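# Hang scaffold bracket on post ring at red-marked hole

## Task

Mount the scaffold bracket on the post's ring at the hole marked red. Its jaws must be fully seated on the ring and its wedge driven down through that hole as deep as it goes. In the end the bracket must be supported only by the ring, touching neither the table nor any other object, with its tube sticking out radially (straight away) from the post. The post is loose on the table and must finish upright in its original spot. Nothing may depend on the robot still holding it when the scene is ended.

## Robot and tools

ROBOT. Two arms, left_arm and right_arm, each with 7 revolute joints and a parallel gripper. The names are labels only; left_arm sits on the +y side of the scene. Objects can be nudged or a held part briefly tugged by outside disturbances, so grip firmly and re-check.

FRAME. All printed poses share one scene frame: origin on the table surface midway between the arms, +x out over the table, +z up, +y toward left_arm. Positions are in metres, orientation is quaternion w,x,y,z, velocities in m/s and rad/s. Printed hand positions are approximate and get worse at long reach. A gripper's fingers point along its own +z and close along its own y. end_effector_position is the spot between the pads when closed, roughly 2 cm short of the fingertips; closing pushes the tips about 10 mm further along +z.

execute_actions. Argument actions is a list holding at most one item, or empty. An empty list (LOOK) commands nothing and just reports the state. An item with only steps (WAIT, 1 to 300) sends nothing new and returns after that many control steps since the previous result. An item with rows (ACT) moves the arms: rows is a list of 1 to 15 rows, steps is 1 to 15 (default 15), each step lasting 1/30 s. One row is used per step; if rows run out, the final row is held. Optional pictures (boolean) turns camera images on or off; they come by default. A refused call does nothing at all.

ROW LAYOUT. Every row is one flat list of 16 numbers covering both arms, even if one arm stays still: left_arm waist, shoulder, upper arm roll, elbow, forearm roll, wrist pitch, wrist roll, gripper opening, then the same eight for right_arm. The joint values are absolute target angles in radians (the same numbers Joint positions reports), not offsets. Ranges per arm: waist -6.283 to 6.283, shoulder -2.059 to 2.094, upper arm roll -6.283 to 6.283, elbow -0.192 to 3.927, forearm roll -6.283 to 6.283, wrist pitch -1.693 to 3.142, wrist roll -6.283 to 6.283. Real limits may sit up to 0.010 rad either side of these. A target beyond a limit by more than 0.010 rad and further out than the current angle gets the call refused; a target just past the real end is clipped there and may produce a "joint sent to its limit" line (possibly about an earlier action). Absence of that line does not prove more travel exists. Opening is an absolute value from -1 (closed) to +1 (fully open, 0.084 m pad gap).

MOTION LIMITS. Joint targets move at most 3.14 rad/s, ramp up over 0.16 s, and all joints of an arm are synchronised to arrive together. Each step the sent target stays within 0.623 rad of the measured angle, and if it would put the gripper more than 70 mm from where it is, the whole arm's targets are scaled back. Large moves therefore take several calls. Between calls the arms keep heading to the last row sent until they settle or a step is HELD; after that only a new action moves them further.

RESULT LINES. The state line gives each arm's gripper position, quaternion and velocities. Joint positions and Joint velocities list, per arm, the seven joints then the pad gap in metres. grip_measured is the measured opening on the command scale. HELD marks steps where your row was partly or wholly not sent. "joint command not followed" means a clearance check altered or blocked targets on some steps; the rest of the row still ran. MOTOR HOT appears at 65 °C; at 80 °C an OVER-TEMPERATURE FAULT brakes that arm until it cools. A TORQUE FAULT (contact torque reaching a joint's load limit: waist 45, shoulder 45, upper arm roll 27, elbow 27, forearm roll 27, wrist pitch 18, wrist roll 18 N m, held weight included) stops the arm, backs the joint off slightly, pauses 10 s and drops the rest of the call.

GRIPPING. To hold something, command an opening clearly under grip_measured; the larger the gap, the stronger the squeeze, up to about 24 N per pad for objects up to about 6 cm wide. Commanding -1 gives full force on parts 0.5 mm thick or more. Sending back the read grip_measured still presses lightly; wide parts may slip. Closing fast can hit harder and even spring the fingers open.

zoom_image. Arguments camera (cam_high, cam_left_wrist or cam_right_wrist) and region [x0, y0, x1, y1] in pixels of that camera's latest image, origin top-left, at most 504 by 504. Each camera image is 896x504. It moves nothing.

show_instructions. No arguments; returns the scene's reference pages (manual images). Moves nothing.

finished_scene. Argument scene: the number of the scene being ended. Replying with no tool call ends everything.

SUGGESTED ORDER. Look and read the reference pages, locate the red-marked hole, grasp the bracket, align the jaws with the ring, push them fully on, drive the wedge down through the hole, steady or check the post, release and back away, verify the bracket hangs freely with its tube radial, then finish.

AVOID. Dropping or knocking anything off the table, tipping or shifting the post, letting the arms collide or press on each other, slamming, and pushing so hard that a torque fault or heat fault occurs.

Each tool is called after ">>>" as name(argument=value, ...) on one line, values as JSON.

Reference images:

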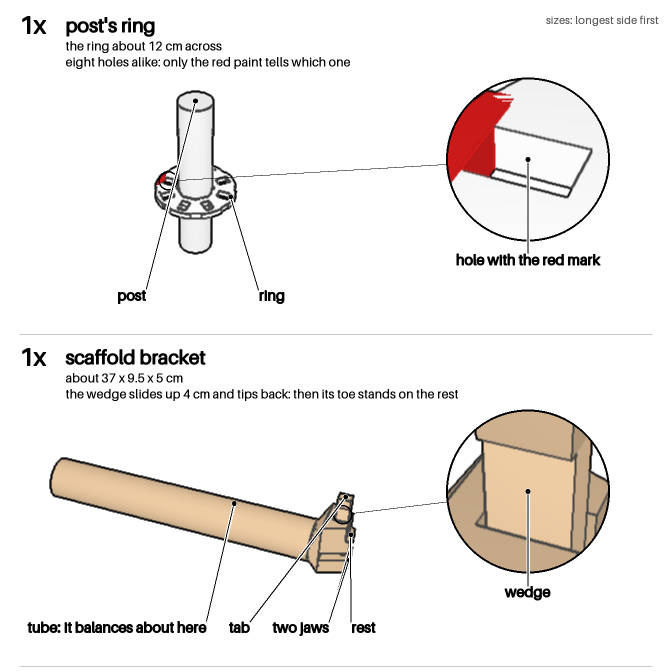

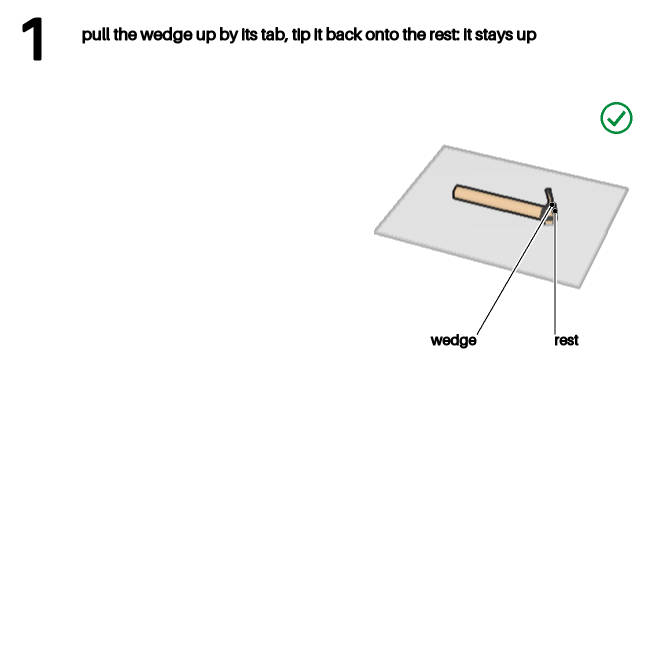

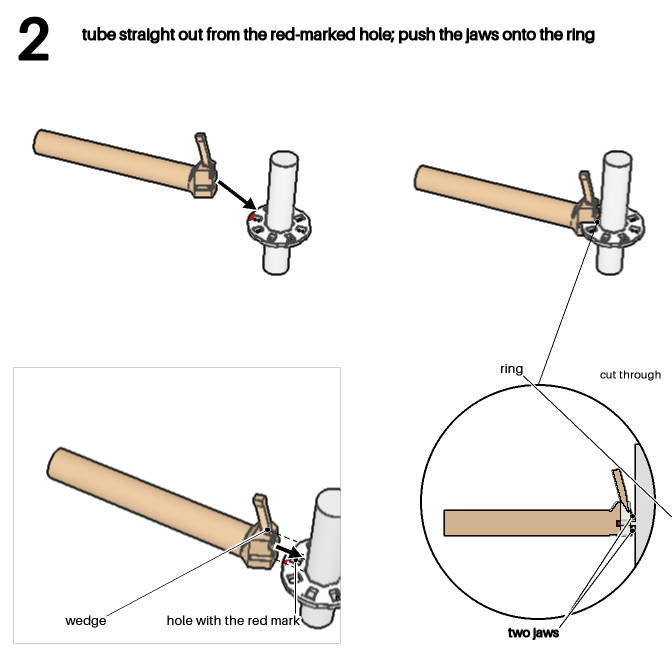

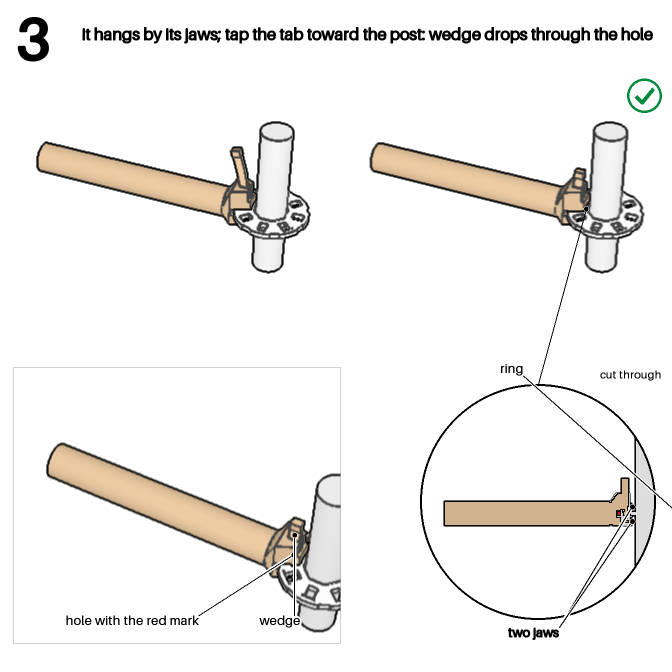

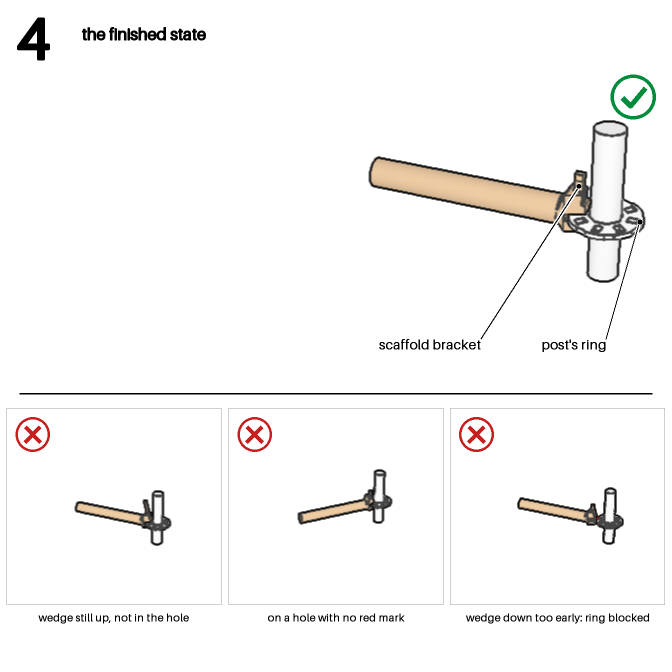

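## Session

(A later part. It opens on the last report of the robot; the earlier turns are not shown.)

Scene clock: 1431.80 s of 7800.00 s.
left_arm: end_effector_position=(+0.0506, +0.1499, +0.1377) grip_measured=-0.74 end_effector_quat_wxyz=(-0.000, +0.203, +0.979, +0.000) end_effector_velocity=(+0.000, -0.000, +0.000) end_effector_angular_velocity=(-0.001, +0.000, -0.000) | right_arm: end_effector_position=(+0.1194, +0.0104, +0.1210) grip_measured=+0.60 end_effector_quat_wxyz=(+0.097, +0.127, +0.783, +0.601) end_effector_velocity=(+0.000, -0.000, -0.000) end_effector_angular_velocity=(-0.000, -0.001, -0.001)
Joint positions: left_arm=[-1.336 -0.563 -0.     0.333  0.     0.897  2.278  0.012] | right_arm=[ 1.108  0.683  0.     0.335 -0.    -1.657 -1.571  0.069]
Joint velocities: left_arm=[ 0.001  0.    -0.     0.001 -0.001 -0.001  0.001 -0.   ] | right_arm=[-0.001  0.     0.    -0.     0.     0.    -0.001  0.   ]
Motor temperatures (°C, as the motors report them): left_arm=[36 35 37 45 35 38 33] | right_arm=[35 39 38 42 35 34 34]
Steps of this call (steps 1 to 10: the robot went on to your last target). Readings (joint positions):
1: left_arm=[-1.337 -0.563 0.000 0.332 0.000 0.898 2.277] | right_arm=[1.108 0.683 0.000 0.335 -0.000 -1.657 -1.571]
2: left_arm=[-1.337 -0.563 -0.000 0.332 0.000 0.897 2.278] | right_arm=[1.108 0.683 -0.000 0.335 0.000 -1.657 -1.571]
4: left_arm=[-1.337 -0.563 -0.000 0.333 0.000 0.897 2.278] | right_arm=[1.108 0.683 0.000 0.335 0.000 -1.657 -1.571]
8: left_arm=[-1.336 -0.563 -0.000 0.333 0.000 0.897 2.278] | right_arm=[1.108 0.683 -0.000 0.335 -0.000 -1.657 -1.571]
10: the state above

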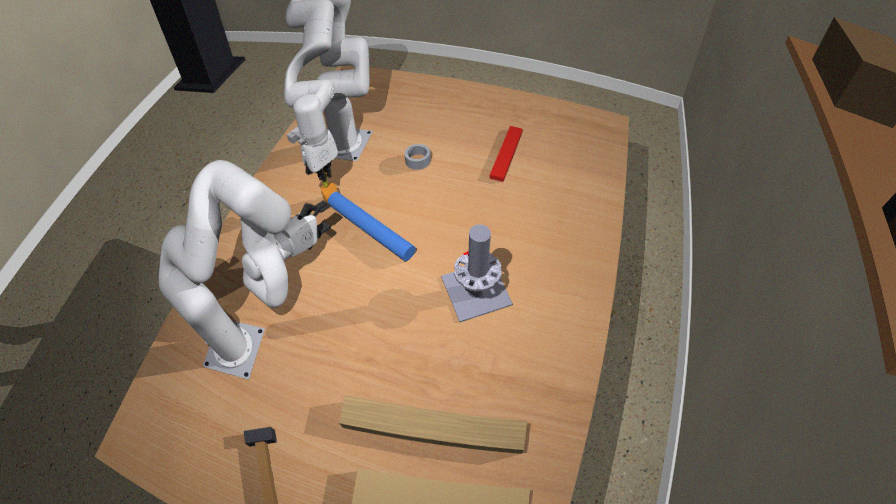

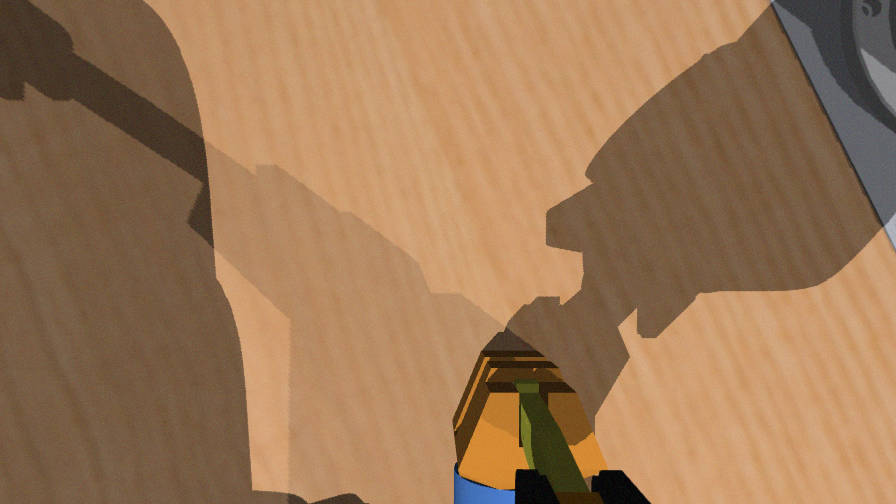

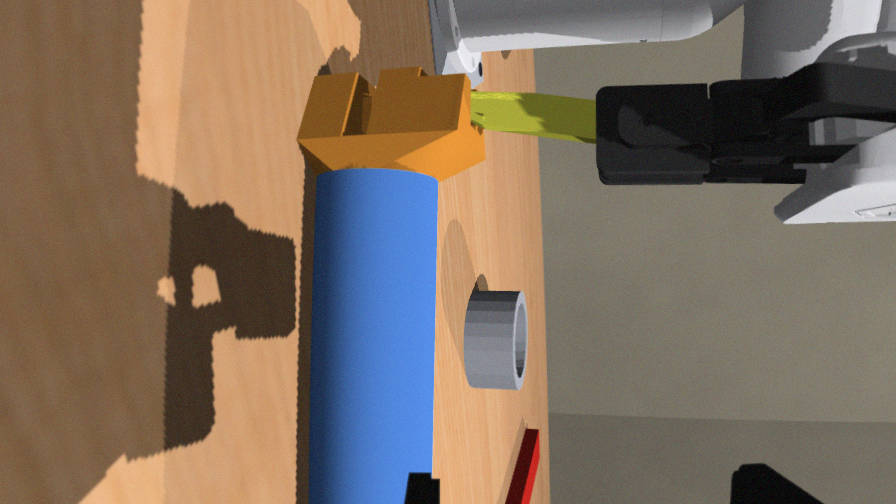

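>>> execute_actions(actions=[{"rows": [[-1.3362,-0.5600,0,0.3325,0,0.8925,2.2784,-0.78,1.108,0.6832,0,0.3352,0,-1.657,-1.5708,0.6],[-1.3362,-0.5600,0,0.3325,0,0.8925,2.2784,-0.78,1.108,0.6832,0,0.3352,0,-1.657,-1.5708,0.6],[-1.3362,-0.5600,0,0.3325,0,0.8925,2.2784,-0.78,1.108,0.6832,0,0.3352,0,-1.657,-1.5708,0.6],[-1.3308,-0.5539,0,0.3359,0,0.8898,2.2838,-0.78,1.108,0.6832,0,0.3352,0,-1.657,-1.5708,0.6],[-1.3308,-0.5539,0,0.3359,0,0.8898,2.2838,-0.78,1.108,0.6832,0,0.3352,0,-1.657,-1.5708,0.6],[-1.3254,-0.5478,0,0.3393,0,0.887,2.2892,-0.78,1.108,0.6832,0,0.3352,0,-1.657,-1.5708,0.6],[-1.3254,-0.5478,0,0.3393,0,0.887,2.2892,-0.78,1.108,0.6832,0,0.3352,0,-1.657,-1.5708,0.6],[-1.32,-0.5416,0,0.3426,0,0.8843,2.2946,-0.78,1.108,0.6832,0,0.3352,0,-1.657,-1.5708,0.6],[-1.32,-0.5416,0,0.3426,0,0.8843,2.2946,-0.78,1.108,0.6832,0,0.3352,0,-1.657,-1.5708,0.6],[-1.3146,-0.5355,0,0.346,0,0.8815,2.3,-0.78,1.108,0.6832,0,0.3352,0,-1.657,-1.5708,0.6]], "steps": 15}], pictures=false)

>>> execute_actions(actions=[{"steps": 10}])

>>> zoom_image(camera="cam_left_wrist", region=[430, 304, 630, 504])

Scene clock: 1451.17 s of 7800.00 s.
left_arm: end_effector_position=(+0.0578, +0.1462, +0.1368) grip_measured=-0.74 end_effector_quat_wxyz=(+0.000, +0.203, +0.979, -0.001) end_effector_velocity=(+0.005, -0.001, -0.002) end_effector_angular_velocity=(+0.002, -0.001, -0.004) | right_arm: end_effector_position=(+0.1194, +0.0104, +0.1210) grip_measured=+0.60 end_effector_quat_wxyz=(+0.097, +0.127, +0.783, +0.601) end_effector_velocity=(+0.000, +0.000, +0.000) end_effector_angular_velocity=(+0.001, -0.001, -0.000)
Joint positions: left_arm=[-1.316 -0.537  0.     0.346 -0.     0.882  2.299  0.012] | right_arm=[ 1.108  0.683 -0.     0.335  0.    -1.657 -1.571  0.069]
Joint velocities: left_arm=[ 0.015  0.017 -0.002  0.006  0.001 -0.01   0.017 -0.   ] | right_arm=[-0.    -0.001  0.     0.     0.     0.    -0.001 -0.   ]
Motor temperatures (°C, as the motors report them): left_arm=[36 35 37 47 35 38 33] | right_arm=[35 39 38 42 35 34 34]
Steps of this call (steps 1 to 15: the robot went on to your last target; steps 16 to 90: nothing new was sent; then 15.87 s passed at rest; steps 91 to 105: all 15 steps of this action). Readings (joint positions):
91: left_arm=[-1.336 -0.563 -0.000 0.334 0.000 0.896 2.278] | right_arm=[1.108 0.683 0.000 0.335 0.000 -1.657 -1.571]
92: left_arm=[-1.336 -0.562 -0.000 0.334 -0.000 0.895 2.278] | right_arm=[1.108 0.683 -0.000 0.335 0.000 -1.657 -1.571]
94: left_arm=[-1.336 -0.561 0.000 0.334 0.000 0.894 2.279] | right_arm=[1.108 0.683 0.000 0.335 -0.000 -1.657 -1.571]
98: left_arm=[-1.329 -0.552 -0.000 0.338 -0.000 0.889 2.286] | right_arm=[1.108 0.683 0.000 0.335 -0.000 -1.657 -1.571]
105: the state above

Scene clock: 1451.50 s of 7800.00 s.
left_arm: end_effector_position=(+0.0581, +0.1462, +0.1366) grip_measured=-0.74 end_effector_quat_wxyz=(+0.000, +0.203, +0.979, -0.000) end_effector_velocity=(+0.000, +0.001, -0.001) end_effector_angular_velocity=(+0.002, +0.001, +0.003) | right_arm: end_effector_position=(+0.1194, +0.0104, +0.1210) grip_measured=+0.60 end_effector_quat_wxyz=(+0.097, +0.127, +0.783, +0.601) end_effector_velocity=(+0.000, +0.000, +0.001) end_effector_angular_velocity=(+0.002, -0.000, -0.001)
Joint positions: left_arm=[-1.315 -0.536 -0.     0.347 -0.     0.881  2.3    0.012] | right_arm=[ 1.108  0.683 -0.     0.335 -0.    -1.657 -1.571  0.069]
Joint velocities: left_arm=[ 0.002  0.001  0.001 -0.001 -0.    -0.     0.    -0.   ] | right_arm=[ 0.001 -0.001  0.     0.001  0.002 -0.     0.001  0.   ]
Motor temperatures (°C, as the motors report them): left_arm=[36 35 37 47 35 38 33] | right_arm=[35 39 38 42 35 34 34]
Steps of this call (steps 1 to 10: the robot went on to your last target). Readings (joint positions):
1: left_arm=[-1.316 -0.537 -0.000 0.346 -0.000 0.882 2.299] | right_arm=[1.108 0.683 -0.000 0.335 0.000 -1.657 -1.571]
2: left_arm=[-1.315 -0.537 -0.000 0.346 -0.000 0.882 2.299] | right_arm=[1.108 0.683 0.000 0.335 0.000 -1.657 -1.571]
4: left_arm=[-1.315 -0.536 -0.000 0.347 -0.000 0.881 2.300] | right_arm=[1.108 0.683 0.000 0.335 -0.000 -1.657 -1.571]
8: left_arm=[-1.315 -0.536 -0.000 0.347 -0.000 0.881 2.300] | right_arm=[1.108 0.683 0.000 0.335 -0.000 -1.657 -1.571]
10: the state above

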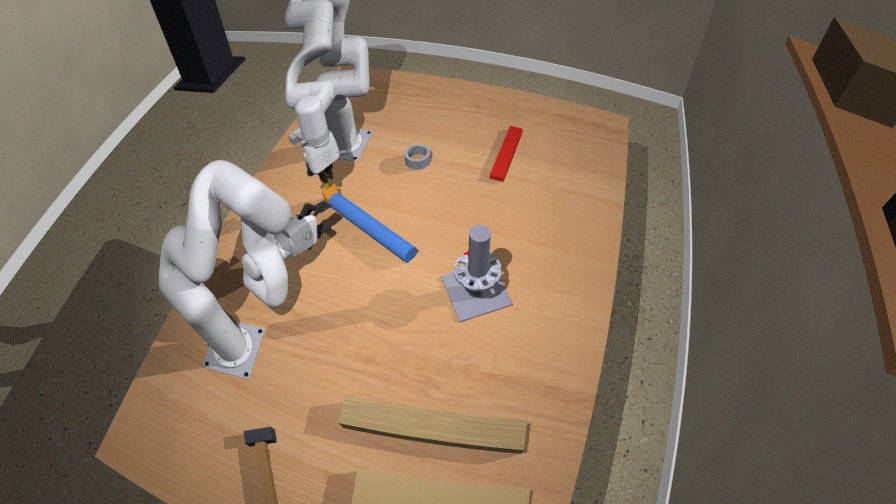

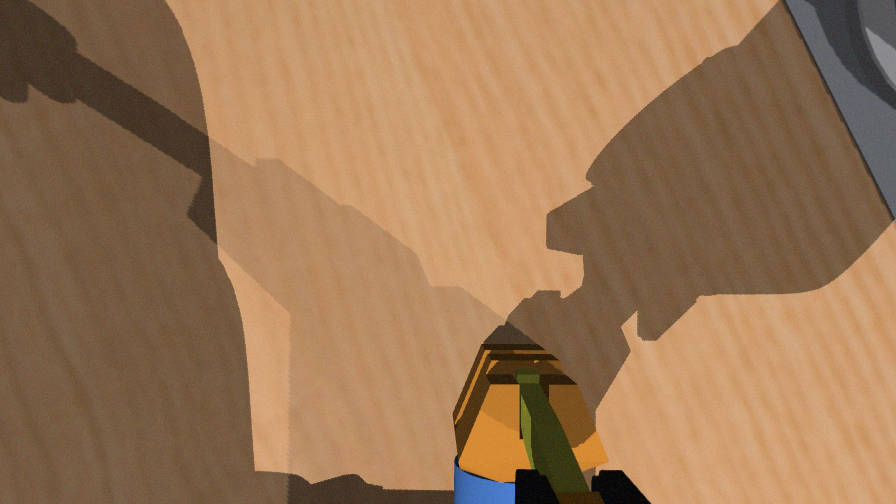

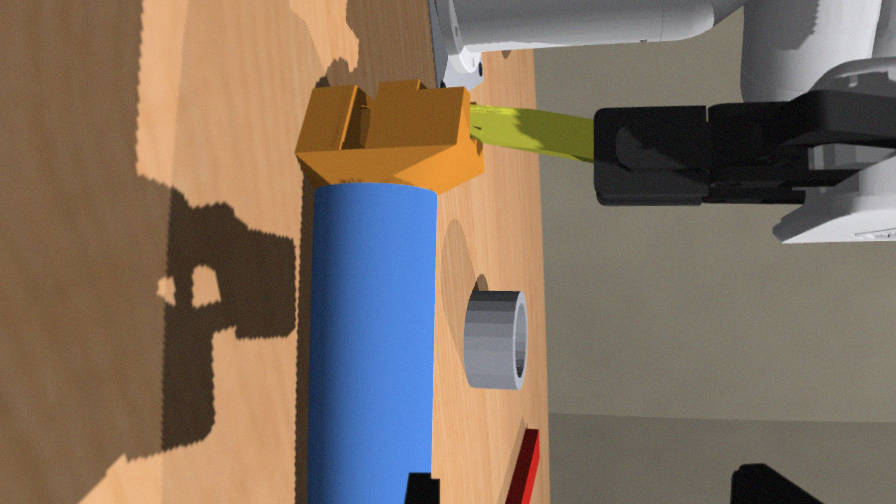

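Region (430, 304, 630, 504) of cam_left_wrist's 896x504 image, scaled by 2.520, with more detail than that image has.

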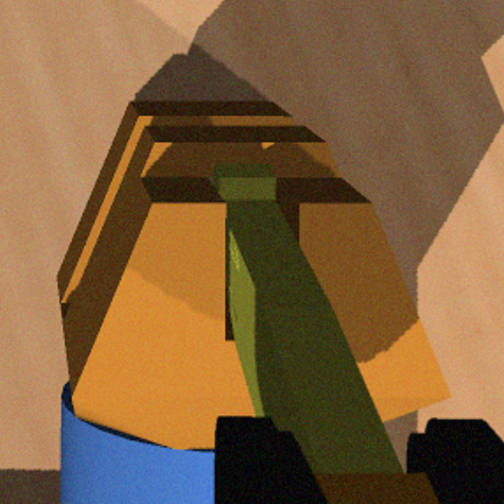

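>>> execute_actions(actions=[{"rows": [[-1.3146,-0.5355,0,0.346,0,0.8815,2.3,-0.74,1.108,0.6832,0,0.3352,0,-1.657,-1.5708,0.6],[-1.3146,-0.5355,0,0.346,0,0.8815,2.3,-0.72,1.108,0.6832,0,0.3352,0,-1.657,-1.5708,0.6],[-1.3146,-0.5355,0,0.346,0,0.8815,2.3,-0.70,1.108,0.6832,0,0.3352,0,-1.657,-1.5708,0.6],[-1.3146,-0.5355,0,0.346,0,0.8815,2.3,-0.68,1.108,0.6832,0,0.3352,0,-1.657,-1.5708,0.6],[-1.3146,-0.5355,0,0.346,0,0.8815,2.3,-0.65,1.108,0.6832,0,0.3352,0,-1.657,-1.5708,0.6],[-1.3146,-0.5355,0,0.346,0,0.8815,2.3,-0.6,1.108,0.6832,0,0.3352,0,-1.657,-1.5708,0.6],[-1.3146,-0.5355,0,0.346,0,0.8815,2.3,-0.5,1.108,0.6832,0,0.3352,0,-1.657,-1.5708,0.6],[-1.3146,-0.5355,0,0.346,0,0.8815,2.3,-0.4,1.108,0.6832,0,0.3352,0,-1.657,-1.5708,0.6],[-1.3146,-0.5355,0,0.346,0,0.8815,2.3,-0.3,1.108,0.6832,0,0.3352,0,-1.657,-1.5708,0.6]], "steps": 15}])

Scene clock: 1470.83 s of 7800.00 s.
left_arm: end_effector_position=(+0.0582, +0.1465, +0.1363) grip_measured=-0.32 end_effector_quat_wxyz=(+0.000, +0.203, +0.979, -0.000) end_effector_velocity=(-0.000, -0.000, -0.000) end_effector_angular_velocity=(+0.000, +0.000, -0.001) | right_arm: end_effector_position=(+0.1194, +0.0104, +0.1210) grip_measured=+0.60 end_effector_quat_wxyz=(+0.097, +0.127, +0.783, +0.601) end_effector_velocity=(-0.000, +0.000, +0.000) end_effector_angular_velocity=(+0.001, +0.000, -0.000)
Joint positions: left_arm=[-1.314 -0.536  0.     0.346  0.     0.882  2.3    0.03 ] | right_arm=[ 1.108  0.683  0.     0.335  0.    -1.657 -1.571  0.069]
Joint velocities: left_arm=[-0.     0.    -0.001  0.    -0.001  0.     0.    -0.   ] | right_arm=[ 0.001 -0.001 -0.    -0.     0.001 -0.     0.001  0.   ]
Motor temperatures (°C, as the motors report them): left_arm=[36 35 37 46 35 38 33] | right_arm=[35 39 38 42 35 34 34]
Steps of this call (steps 1 to 15: the robot went on to your last target; steps 16 to 90: nothing new was sent; then 15.83 s passed at rest; steps 91 to 105: all 15 steps of this action). Readings (joint positions):
91: left_arm=[-1.315 -0.535 0.000 0.346 0.000 0.882 2.300] | right_arm=[1.108 0.683 -0.000 0.335 -0.000 -1.657 -1.571]
92: left_arm=[-1.315 -0.535 -0.000 0.346 0.000 0.881 2.300] | right_arm=[1.108 0.683 -0.000 0.335 -0.000 -1.657 -1.571]
94: left_arm=[-1.314 -0.536 0.000 0.346 0.000 0.881 2.300] | right_arm=[1.108 0.683 -0.000 0.335 -0.000 -1.657 -1.571]
98: left_arm=[-1.314 -0.536 0.000 0.346 0.001 0.881 2.300] | right_arm=[1.108 0.683 0.000 0.335 0.000 -1.657 -1.571]
105: the state above

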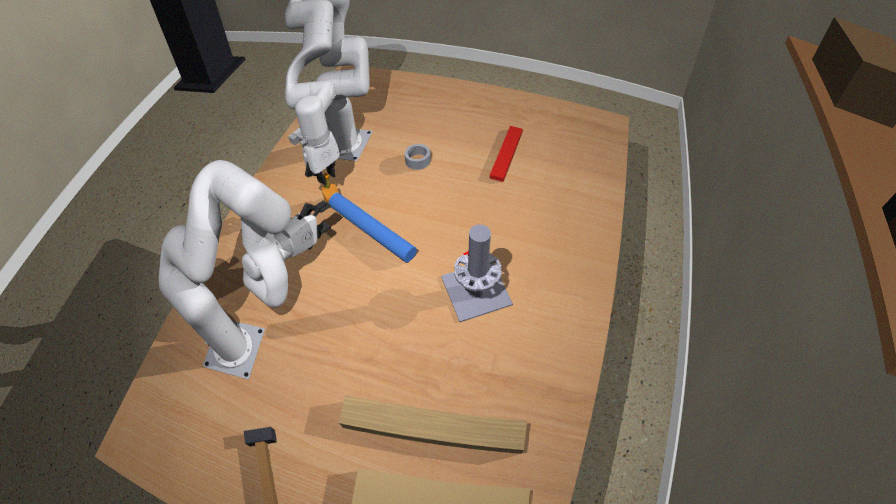

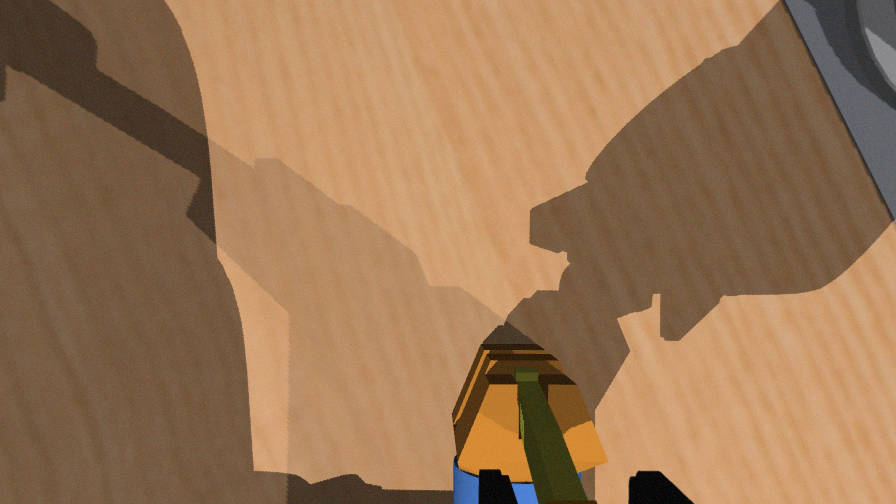

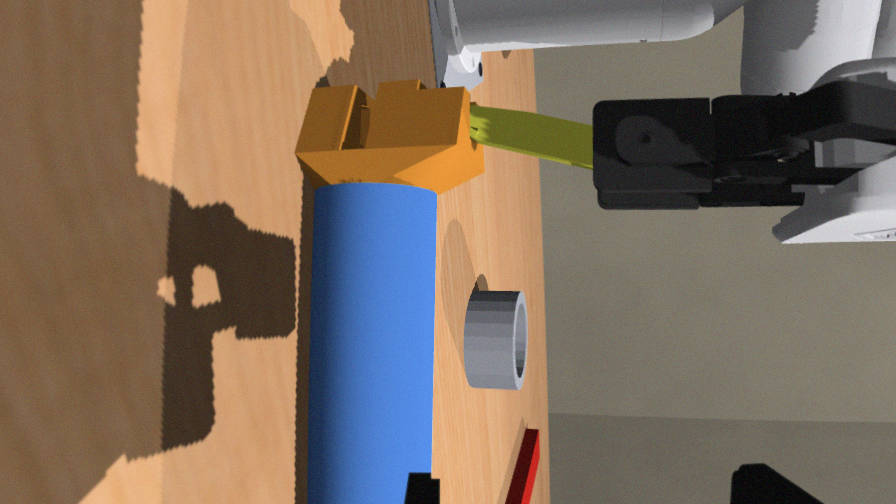

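>>> execute_actions(actions=[{"rows": [[-1.3146,-0.5355,0,0.346,0,0.8815,2.3,-0.1,1.04,0.6832,0,0.3352,0,-1.657,-1.5708,0.4],[-1.3146,-0.5355,0,0.346,0,0.8815,2.3,0.1,0.97,0.6832,0,0.3352,0,-1.657,-1.5708,0.2],[-1.29,-0.5083,0,0.3691,0,0.8774,2.3246,0.1,0.9,0.6832,0,0.3352,0,-1.657,-1.5708,0.0],[-1.29,-0.5083,0,0.3691,0,0.8774,2.3246,0.1,0.83,0.6832,0,0.3352,0,-1.657,-1.5708,-0.2],[-1.2655,-0.4811,0,0.3923,0,0.8734,2.3491,0.1,0.76,0.6832,0,0.3352,0,-1.657,-1.5708,-0.4],[-1.2655,-0.4811,0,0.3923,0,0.8734,2.3491,0.1,0.69,0.6832,0,0.3352,0,-1.657,-1.5708,-0.6],[-1.2409,-0.4539,0,0.4154,0,0.8693,2.3737,0.1,0.62,0.6832,0,0.3352,0,-1.657,-1.5708,-0.8],[-1.2409,-0.4539,0,0.4154,0,0.8693,2.3737,0.1,0.55,0.6832,0,0.3352,0,-1.657,-1.5708,-0.9],[-1.2054,-0.4007,0,0.46,0,0.8606,2.4092,0.1,0.49,0.6832,0,0.3352,0,-1.657,-1.5708,-0.9],[-1.2054,-0.4007,0,0.46,0,0.8606,2.4092,0.1,0.428,0.6832,0,0.3352,0,-1.657,-1.5708,-0.9],[-1.1699,-0.3475,0,0.5045,0,0.852,2.4447,0.3,0.428,0.6832,0,0.3352,0,-1.657,-1.5708,-0.9],[-1.1699,-0.3475,0,0.5045,0,0.852,2.4447,0.5,0.428,0.6832,0,0.3352,0,-1.657,-1.5708,-0.9],[-1.1344,-0.2942,0,0.549,0,0.8433,2.4802,0.7,0.428,0.6832,0,0.3352,0,-1.657,-1.5708,-0.9],[-1.1344,-0.2942,0,0.549,0,0.8433,2.4802,0.9,0.428,0.6832,0,0.3352,0,-1.657,-1.5708,-0.9],[-1.0989,-0.241,0,0.5936,0,0.8346,2.5157,0.9,0.428,0.6832,0,0.3352,0,-1.657,-1.5708,-0.9]], "steps": 15}], pictures=false)

>>> execute_actions(actions=[{"rows": [[-1.0989,-0.241,0,0.5936,0,0.8346,2.5157,0.9,0.428,0.6832,0,0.3352,0,-1.657,-1.5708,-0.9],[-1.0989,-0.241,0,0.5936,0,0.8346,2.5157,0.9,0.428,0.6832,0,0.3352,0,-1.657,-1.5708,-0.9],[-1.0989,-0.241,0,0.5936,0,0.8346,2.5157,0.9,0.428,0.6832,0,0.3352,0,-1.657,-1.5708,-0.9],[-1.0989,-0.241,0,0.5936,0,0.8346,2.5157,0.9,0.428,0.72,0,0.43,0,-1.62,-1.5708,-0.9],[-1.0989,-0.241,0,0.5936,0,0.8346,2.5157,0.9,0.428,0.72,0,0.43,0,-1.62,-1.5708,-0.9],[-1.0989,-0.241,0,0.5936,0,0.8346,2.5157,0.9,0.428,0.72,0,0.43,0,-1.62,-1.5708,-0.9],[-1.0989,-0.241,0,0.5936,0,0.8346,2.5157,0.9,0.428,0.76,0,0.527,0,-1.586,-1.5708,-0.9],[-1.0989,-0.241,0,0.5936,0,0.8346,2.5157,0.9,0.428,0.76,0,0.527,0,-1.586,-1.5708,-0.9],[-1.0989,-0.241,0,0.5936,0,0.8346,2.5157,0.9,0.428,0.76,0,0.527,0,-1.586,-1.5708,-0.9],[-1.0989,-0.241,0,0.5936,0,0.8346,2.5157,0.9,0.428,0.8,0,0.62,0,-1.55,-1.5708,-0.9],[-1.0989,-0.241,0,0.5936,0,0.8346,2.5157,0.9,0.428,0.8,0,0.62,0,-1.55,-1.5708,-0.9],[-1.0989,-0.241,0,0.5936,0,0.8346,2.5157,0.9,0.428,0.8,0,0.62,0,-1.55,-1.5708,-0.9],[-1.0989,-0.241,0,0.5936,0,0.8346,2.5157,0.9,0.428,0.8372,0,0.7183,0,-1.5152,-1.5708,-0.9]], "steps": 15}], pictures=false)

>>> execute_actions(actions=[{"steps": 20}])

Scene clock: 1554.20 s of 7800.00 s.
left_arm: end_effector_position=(+0.1171, +0.1185, +0.1419) grip_measured=+0.76 end_effector_quat_wxyz=(+0.000, +0.203, +0.979, -0.000) end_effector_velocity=(+0.245, -0.103, +0.002) end_effector_angular_velocity=(-0.006, +0.002, +0.027) | right_arm: end_effector_position=(+0.2855, -0.0892, +0.1211) grip_measured=-0.92 end_effector_quat_wxyz=(+0.226, +0.294, +0.737, +0.565) end_effector_velocity=(+0.343, -0.327, -0.001) end_effector_angular_velocity=(+0.000, +0.003, -1.068)
Joint positions: left_arm=[-1.173 -0.351 -0.     0.502  0.     0.852  2.442  0.075] | right_arm=[ 0.669  0.683 -0.001  0.335  0.    -1.657 -1.571  0.003]
Joint velocities: left_arm=[ 0.505  0.752  0.015  0.632  0.001 -0.124  0.492  0.168] | right_arm=[-1.071  0.001  0.004 -0.001 -0.    -0.    -0.    -0.   ]
Motor temperatures (°C, as the motors report them): left_arm=[36 35 37 45 35 38 33] | right_arm=[35 39 38 42 35 34 34]
Steps of this call (steps 1 to 15: the robot went on to your last target; steps 16 to 90: nothing new was sent; then 79.87 s passed at rest; steps 91 to 105: all 15 steps of this action). Readings (joint positions):
91: left_arm=[-1.315 -0.535 -0.000 0.346 -0.000 0.882 2.300] | right_arm=[1.108 0.683 0.000 0.335 -0.000 -1.657 -1.571]
92: left_arm=[-1.315 -0.535 -0.000 0.346 -0.000 0.882 2.300] | right_arm=[1.104 0.683 0.001 0.335 -0.000 -1.657 -1.571]
94: left_arm=[-1.311 -0.532 -0.001 0.349 -0.000 0.881 2.304] | right_arm=[1.066 0.683 0.004 0.335 -0.001 -1.657 -1.571]
98: left_arm=[-1.274 -0.491 -0.000 0.384 -0.000 0.875 2.340] | right_arm=[0.920 0.683 -0.001 0.336 0.000 -1.657 -1.571]
105: the state above

Scene clock: 1554.70 s of 7800.00 s.
left_arm: end_effector_position=(+0.1532, +0.1053, +0.1401) grip_measured=+0.90 end_effector_quat_wxyz=(+0.000, +0.203, +0.979, +0.000) end_effector_velocity=(+0.003, -0.000, -0.000) end_effector_angular_velocity=(-0.001, +0.000, +0.003) | right_arm: end_effector_position=(+0.4181, -0.1277, +0.1075) grip_measured=-0.92 end_effector_quat_wxyz=(+0.302, +0.370, +0.680, +0.556) end_effector_velocity=(+0.233, +0.137, -0.034) end_effector_angular_velocity=(+0.118, -0.190, -0.022)
Joint positions: left_arm=[-1.1   -0.242 -0.     0.593 -0.     0.835  2.515  0.08 ] | right_arm=[ 0.431  0.798  0.001  0.617 -0.    -1.552 -1.571  0.003]
Joint velocities: left_arm=[ 0.005  0.006  0.001  0.006 -0.    -0.001  0.003  0.   ] | right_arm=[-0.019  0.408 -0.003  0.999  0.001  0.368 -0.002  0.   ]
Motor temperatures (°C, as the motors report them): left_arm=[36 35 37 45 35 38 33] | right_arm=[35 39 38 42 35 34 34]
Steps of this call (steps 1 to 15: all 15 steps of this action). Readings (joint positions):
1: left_arm=[-1.155 -0.325 0.000 0.524 0.000 0.848 2.459] | right_arm=[0.634 0.683 -0.001 0.335 0.000 -1.657 -1.571]
2: left_arm=[-1.138 -0.299 0.000 0.545 0.000 0.844 2.476] | right_arm=[0.598 0.683 -0.001 0.335 0.000 -1.657 -1.571]
4: left_arm=[-1.115 -0.265 0.002 0.573 0.000 0.838 2.498] | right_arm=[0.527 0.683 -0.000 0.335 0.000 -1.657 -1.571]
8: left_arm=[-1.103 -0.246 0.000 0.588 0.000 0.836 2.512] | right_arm=[0.447 0.708 -0.002 0.398 0.000 -1.632 -1.571]
15: the state above

Scene clock: 1555.37 s of 7800.00 s.
left_arm: end_effector_position=(+0.1536, +0.1052, +0.1400) grip_measured=+0.90 end_effector_quat_wxyz=(+0.000, +0.203, +0.979, -0.000) end_effector_velocity=(+0.000, -0.000, +0.000) end_effector_angular_velocity=(-0.001, -0.000, -0.000) | right_arm: end_effector_position=(+0.4422, -0.1145, +0.1061) grip_measured=-0.92 end_effector_quat_wxyz=(+0.308, +0.368, +0.672, +0.564) end_effector_velocity=(+0.000, +0.001, +0.000) end_effector_angular_velocity=(-0.000, -0.001, +0.001)
Joint positions: left_arm=[-1.099 -0.241 -0.     0.594 -0.     0.835  2.516  0.08 ] | right_arm=[ 0.428  0.837  0.     0.718 -0.    -1.515 -1.571  0.003]
Joint velocities: left_arm=[-0.     0.     0.     0.001 -0.     0.     0.    -0.   ] | right_arm=[ 0.001  0.001 -0.     0.002  0.     0.    -0.001 -0.   ]
Motor temperatures (°C, as the motors report them): left_arm=[36 35 37 45 35 38 33] | right_arm=[35 39 38 42 35 34 34]
Steps of this call (steps 1 to 20: the robot went on to your last target). Readings (joint positions):
1: left_arm=[-1.099 -0.242 -0.000 0.593 -0.000 0.835 2.515] | right_arm=[0.430 0.811 0.001 0.649 -0.000 -1.540 -1.571]
2: left_arm=[-1.099 -0.242 -0.000 0.593 -0.000 0.835 2.516] | right_arm=[0.430 0.820 0.001 0.674 -0.000 -1.532 -1.571]
4: left_arm=[-1.099 -0.241 -0.000 0.593 -0.000 0.835 2.516] | right_arm=[0.429 0.829 0.000 0.699 -0.000 -1.523 -1.571]
8: left_arm=[-1.099 -0.241 -0.000 0.594 -0.000 0.835 2.516] | right_arm=[0.428 0.835 0.000 0.713 -0.000 -1.517 -1.571]
20: the state above

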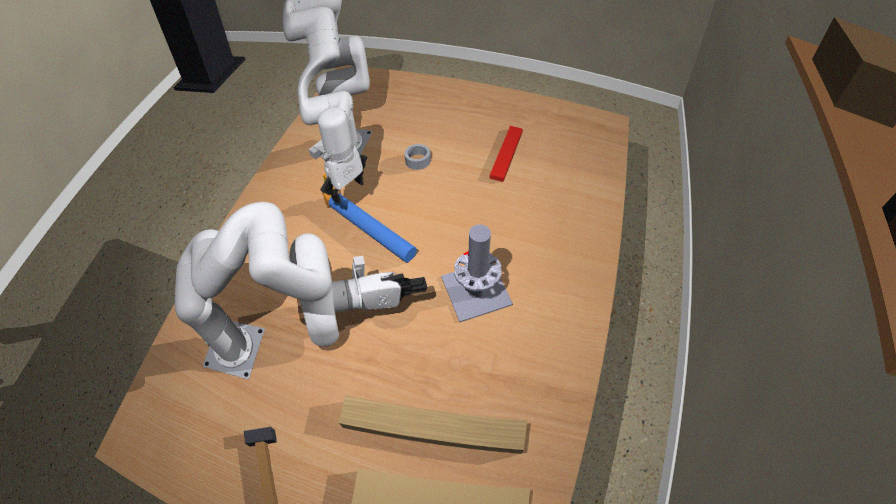

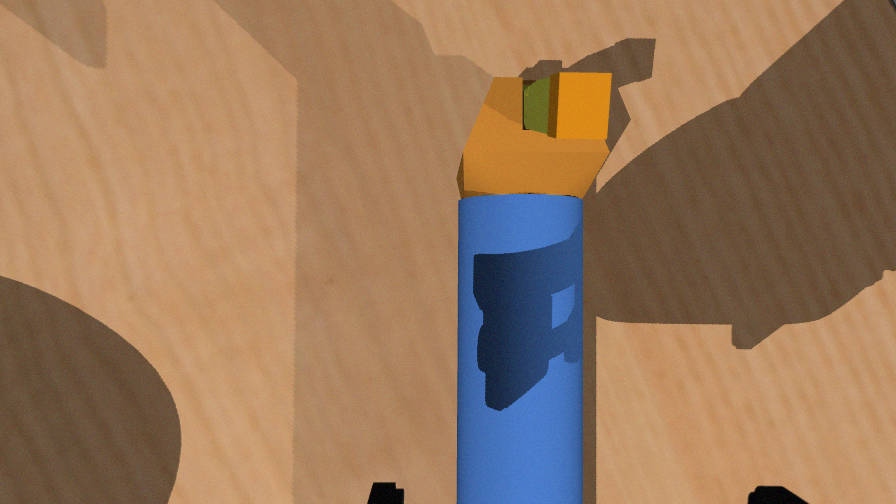

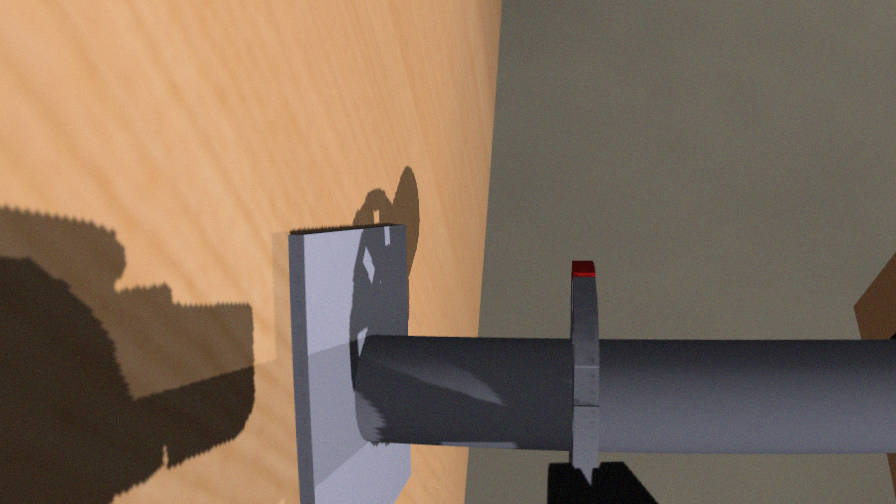

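>>> execute_actions(actions=[{"rows": [[-1.0966,-0.194,0,0.577,0,0.771,2.518,0.9,0.428,0.8372,0,0.7183,0,-1.5152,-1.5708,-0.9],[-1.0966,-0.194,0,0.577,0,0.771,2.518,0.9,0.428,0.8372,0,0.7183,0,-1.5152,-1.5708,-0.9],[-1.0944,-0.1477,0,0.56,0,0.7077,2.5202,0.9,0.428,0.8372,0,0.7183,0,-1.5152,-1.5708,-0.9],[-1.0944,-0.1477,0,0.56,0,0.7077,2.5202,0.9,0.428,0.8372,0,0.7183,0,-1.5152,-1.5708,-0.9],[-1.0921,-0.101,0,0.5433,0,0.6443,2.5225,0.9,0.428,0.8372,0,0.7183,0,-1.5152,-1.5708,-0.9],[-1.0921,-0.101,0,0.5433,0,0.6443,2.5225,0.9,0.428,0.8372,0,0.7183,0,-1.5152,-1.5708,-0.9],[-1.0921,-0.046,0,0.534,0,0.58,2.5225,0.9,0.428,0.8372,0,0.7183,0,-1.5152,-1.5708,-0.9],[-1.0921,-0.046,0,0.534,0,0.58,2.5225,0.9,0.428,0.8372,0,0.7183,0,-1.5152,-1.5708,-0.9],[-1.0921,0.0095,0,0.525,0,0.5155,2.5225,0.9,0.428,0.8372,0,0.7183,0,-1.5152,-1.5708,-0.9],[-1.0921,0.0095,0,0.525,0,0.5155,2.5225,0.9,0.428,0.8372,0,0.7183,0,-1.5152,-1.5708,-0.9],[-1.0921,0.04,0,0.52,0,0.48,2.5225,0.9,0.428,0.8372,0,0.7183,0,-1.5152,-1.5708,-0.9],[-1.0921,0.04,0,0.52,0,0.48,2.5225,0.9,0.428,0.8372,0,0.7183,0,-1.5152,-1.5708,-0.9],[-1.0921,0.0647,0,0.5157,0,0.451,2.5225,0.9,0.428,0.8372,0,0.7183,0,-1.5152,-1.5708,-0.9]], "steps": 15}], pictures=false)

>>> execute_actions(actions=[{"steps": 20}])

Scene clock: 1580.77 s of 7800.00 s.
left_arm: end_effector_position=(+0.1573, +0.1038, +0.0403) grip_measured=+0.90 end_effector_quat_wxyz=(-0.001, +0.203, +0.979, +0.001) end_effector_velocity=(-0.007, +0.013, -0.144) end_effector_angular_velocity=(+0.019, +0.011, +0.001) | right_arm: end_effector_position=(+0.4423, -0.1144, +0.1061) grip_measured=-0.92 end_effector_quat_wxyz=(+0.308, +0.368, +0.672, +0.564) end_effector_velocity=(-0.000, +0.000, +0.000) end_effector_angular_velocity=(+0.001, +0.001, +0.001)
Joint positions: left_arm=[-1.092  0.032  0.     0.521 -0.     0.492  2.522  0.08 ] | right_arm=[ 0.428  0.837 -0.     0.718  0.    -1.515 -1.571  0.003]
Joint velocities: left_arm=[ 0.002  0.43  -0.    -0.076  0.    -0.484  0.    -0.   ] | right_arm=[ 0.    -0.     0.001 -0.    -0.     0.     0.001  0.   ]
Motor temperatures (°C, as the motors report them): left_arm=[36 35 37 45 35 38 33] | right_arm=[35 39 38 42 35 34 34]
Steps of this call (steps 1 to 15: the robot went on to your last target; steps 16 to 90: nothing new was sent; then 21.90 s passed at rest; steps 91 to 105: all 15 steps of this action). Readings (joint positions):
91: left_arm=[-1.099 -0.241 -0.000 0.594 -0.000 0.834 2.516] | right_arm=[0.428 0.837 0.000 0.718 0.000 -1.515 -1.571]
92: left_arm=[-1.099 -0.239 -0.000 0.593 -0.000 0.830 2.516] | right_arm=[0.428 0.837 -0.000 0.718 0.000 -1.515 -1.571]
94: left_arm=[-1.098 -0.215 -0.000 0.586 0.000 0.795 2.517] | right_arm=[0.428 0.837 0.000 0.718 0.000 -1.515 -1.571]
98: left_arm=[-1.094 -0.128 0.000 0.553 -0.000 0.683 2.521] | right_arm=[0.428 0.837 0.000 0.718 -0.000 -1.515 -1.571]
105: the state above

Scene clock: 1581.43 s of 7800.00 s.
left_arm: end_effector_position=(+0.1575, +0.1035, +0.0301) grip_measured=+0.90 end_effector_quat_wxyz=(+0.000, +0.203, +0.979, -0.000) end_effector_velocity=(-0.001, +0.001, -0.001) end_effector_angular_velocity=(+0.003, +0.002, -0.001) | right_arm: end_effector_position=(+0.4423, -0.1144, +0.1061) grip_measured=-0.92 end_effector_quat_wxyz=(+0.308, +0.368, +0.672, +0.564) end_effector_velocity=(+0.000, +0.000, +0.000) end_effector_angular_velocity=(+0.001, -0.001, -0.000)
Joint positions: left_arm=[-1.092  0.065 -0.     0.516  0.     0.451  2.522  0.08 ] | right_arm=[ 0.428  0.837  0.     0.718  0.    -1.515 -1.571  0.003]
Joint velocities: left_arm=[-0.001  0.001 -0.    -0.002  0.    -0.    -0.    -0.   ] | right_arm=[ 0. -0.  0.  0.  0. -0.  0.  0.]
Motor temperatures (°C, as the motors report them): left_arm=[36 35 37 45 35 38 33] | right_arm=[35 39 38 42 35 34 34]
Steps of this call (steps 1 to 20: the robot went on to your last target). Readings (joint positions):
1: left_arm=[-1.092 0.044 0.000 0.518 -0.000 0.479 2.522] | right_arm=[0.428 0.837 0.000 0.718 0.000 -1.515 -1.571]
2: left_arm=[-1.092 0.051 0.000 0.517 -0.000 0.470 2.522] | right_arm=[0.428 0.837 -0.000 0.718 0.000 -1.515 -1.571]
4: left_arm=[-1.092 0.058 -0.000 0.517 -0.000 0.460 2.522] | right_arm=[0.428 0.837 -0.000 0.718 -0.000 -1.515 -1.571]
8: left_arm=[-1.092 0.062 -0.000 0.517 0.000 0.453 2.522] | right_arm=[0.428 0.837 0.000 0.718 -0.000 -1.515 -1.571]
20: the state above

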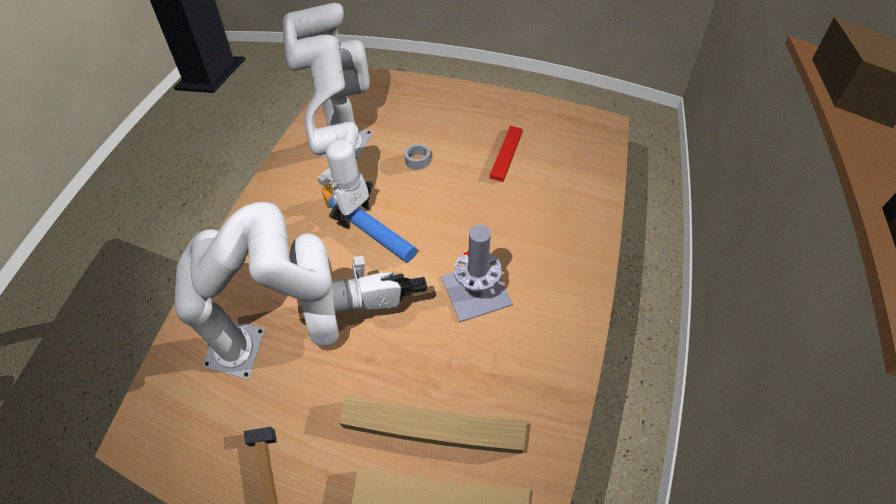

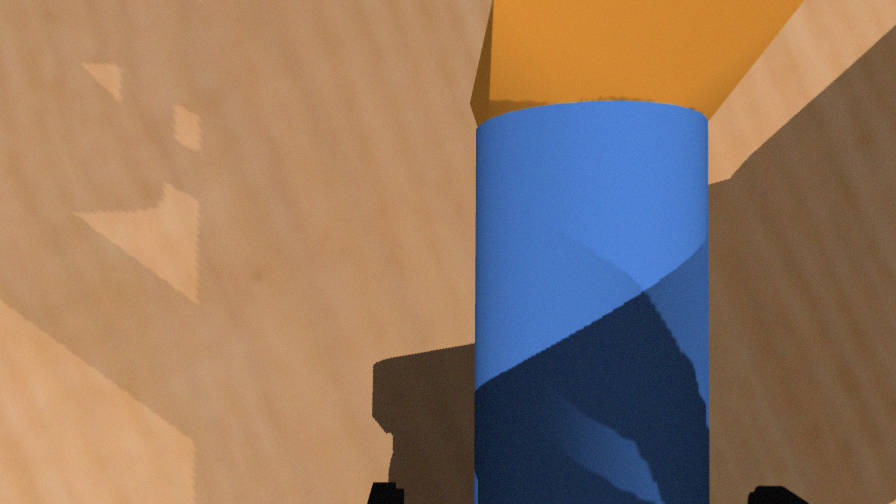

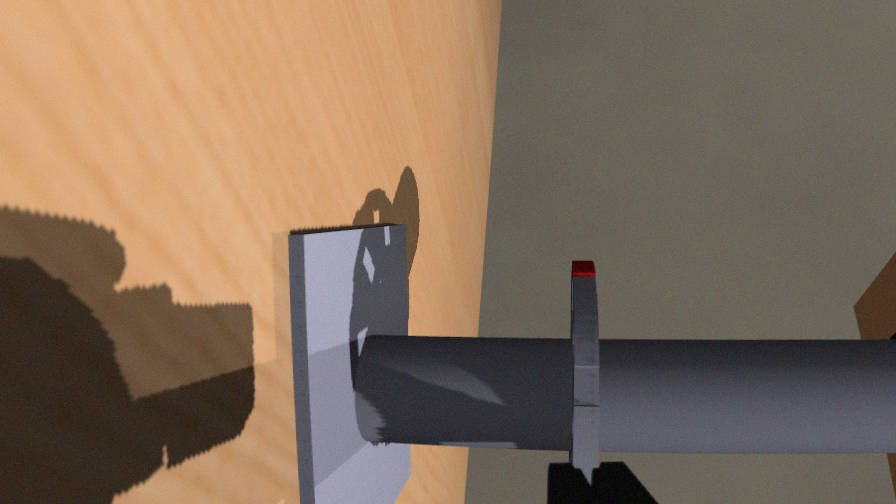

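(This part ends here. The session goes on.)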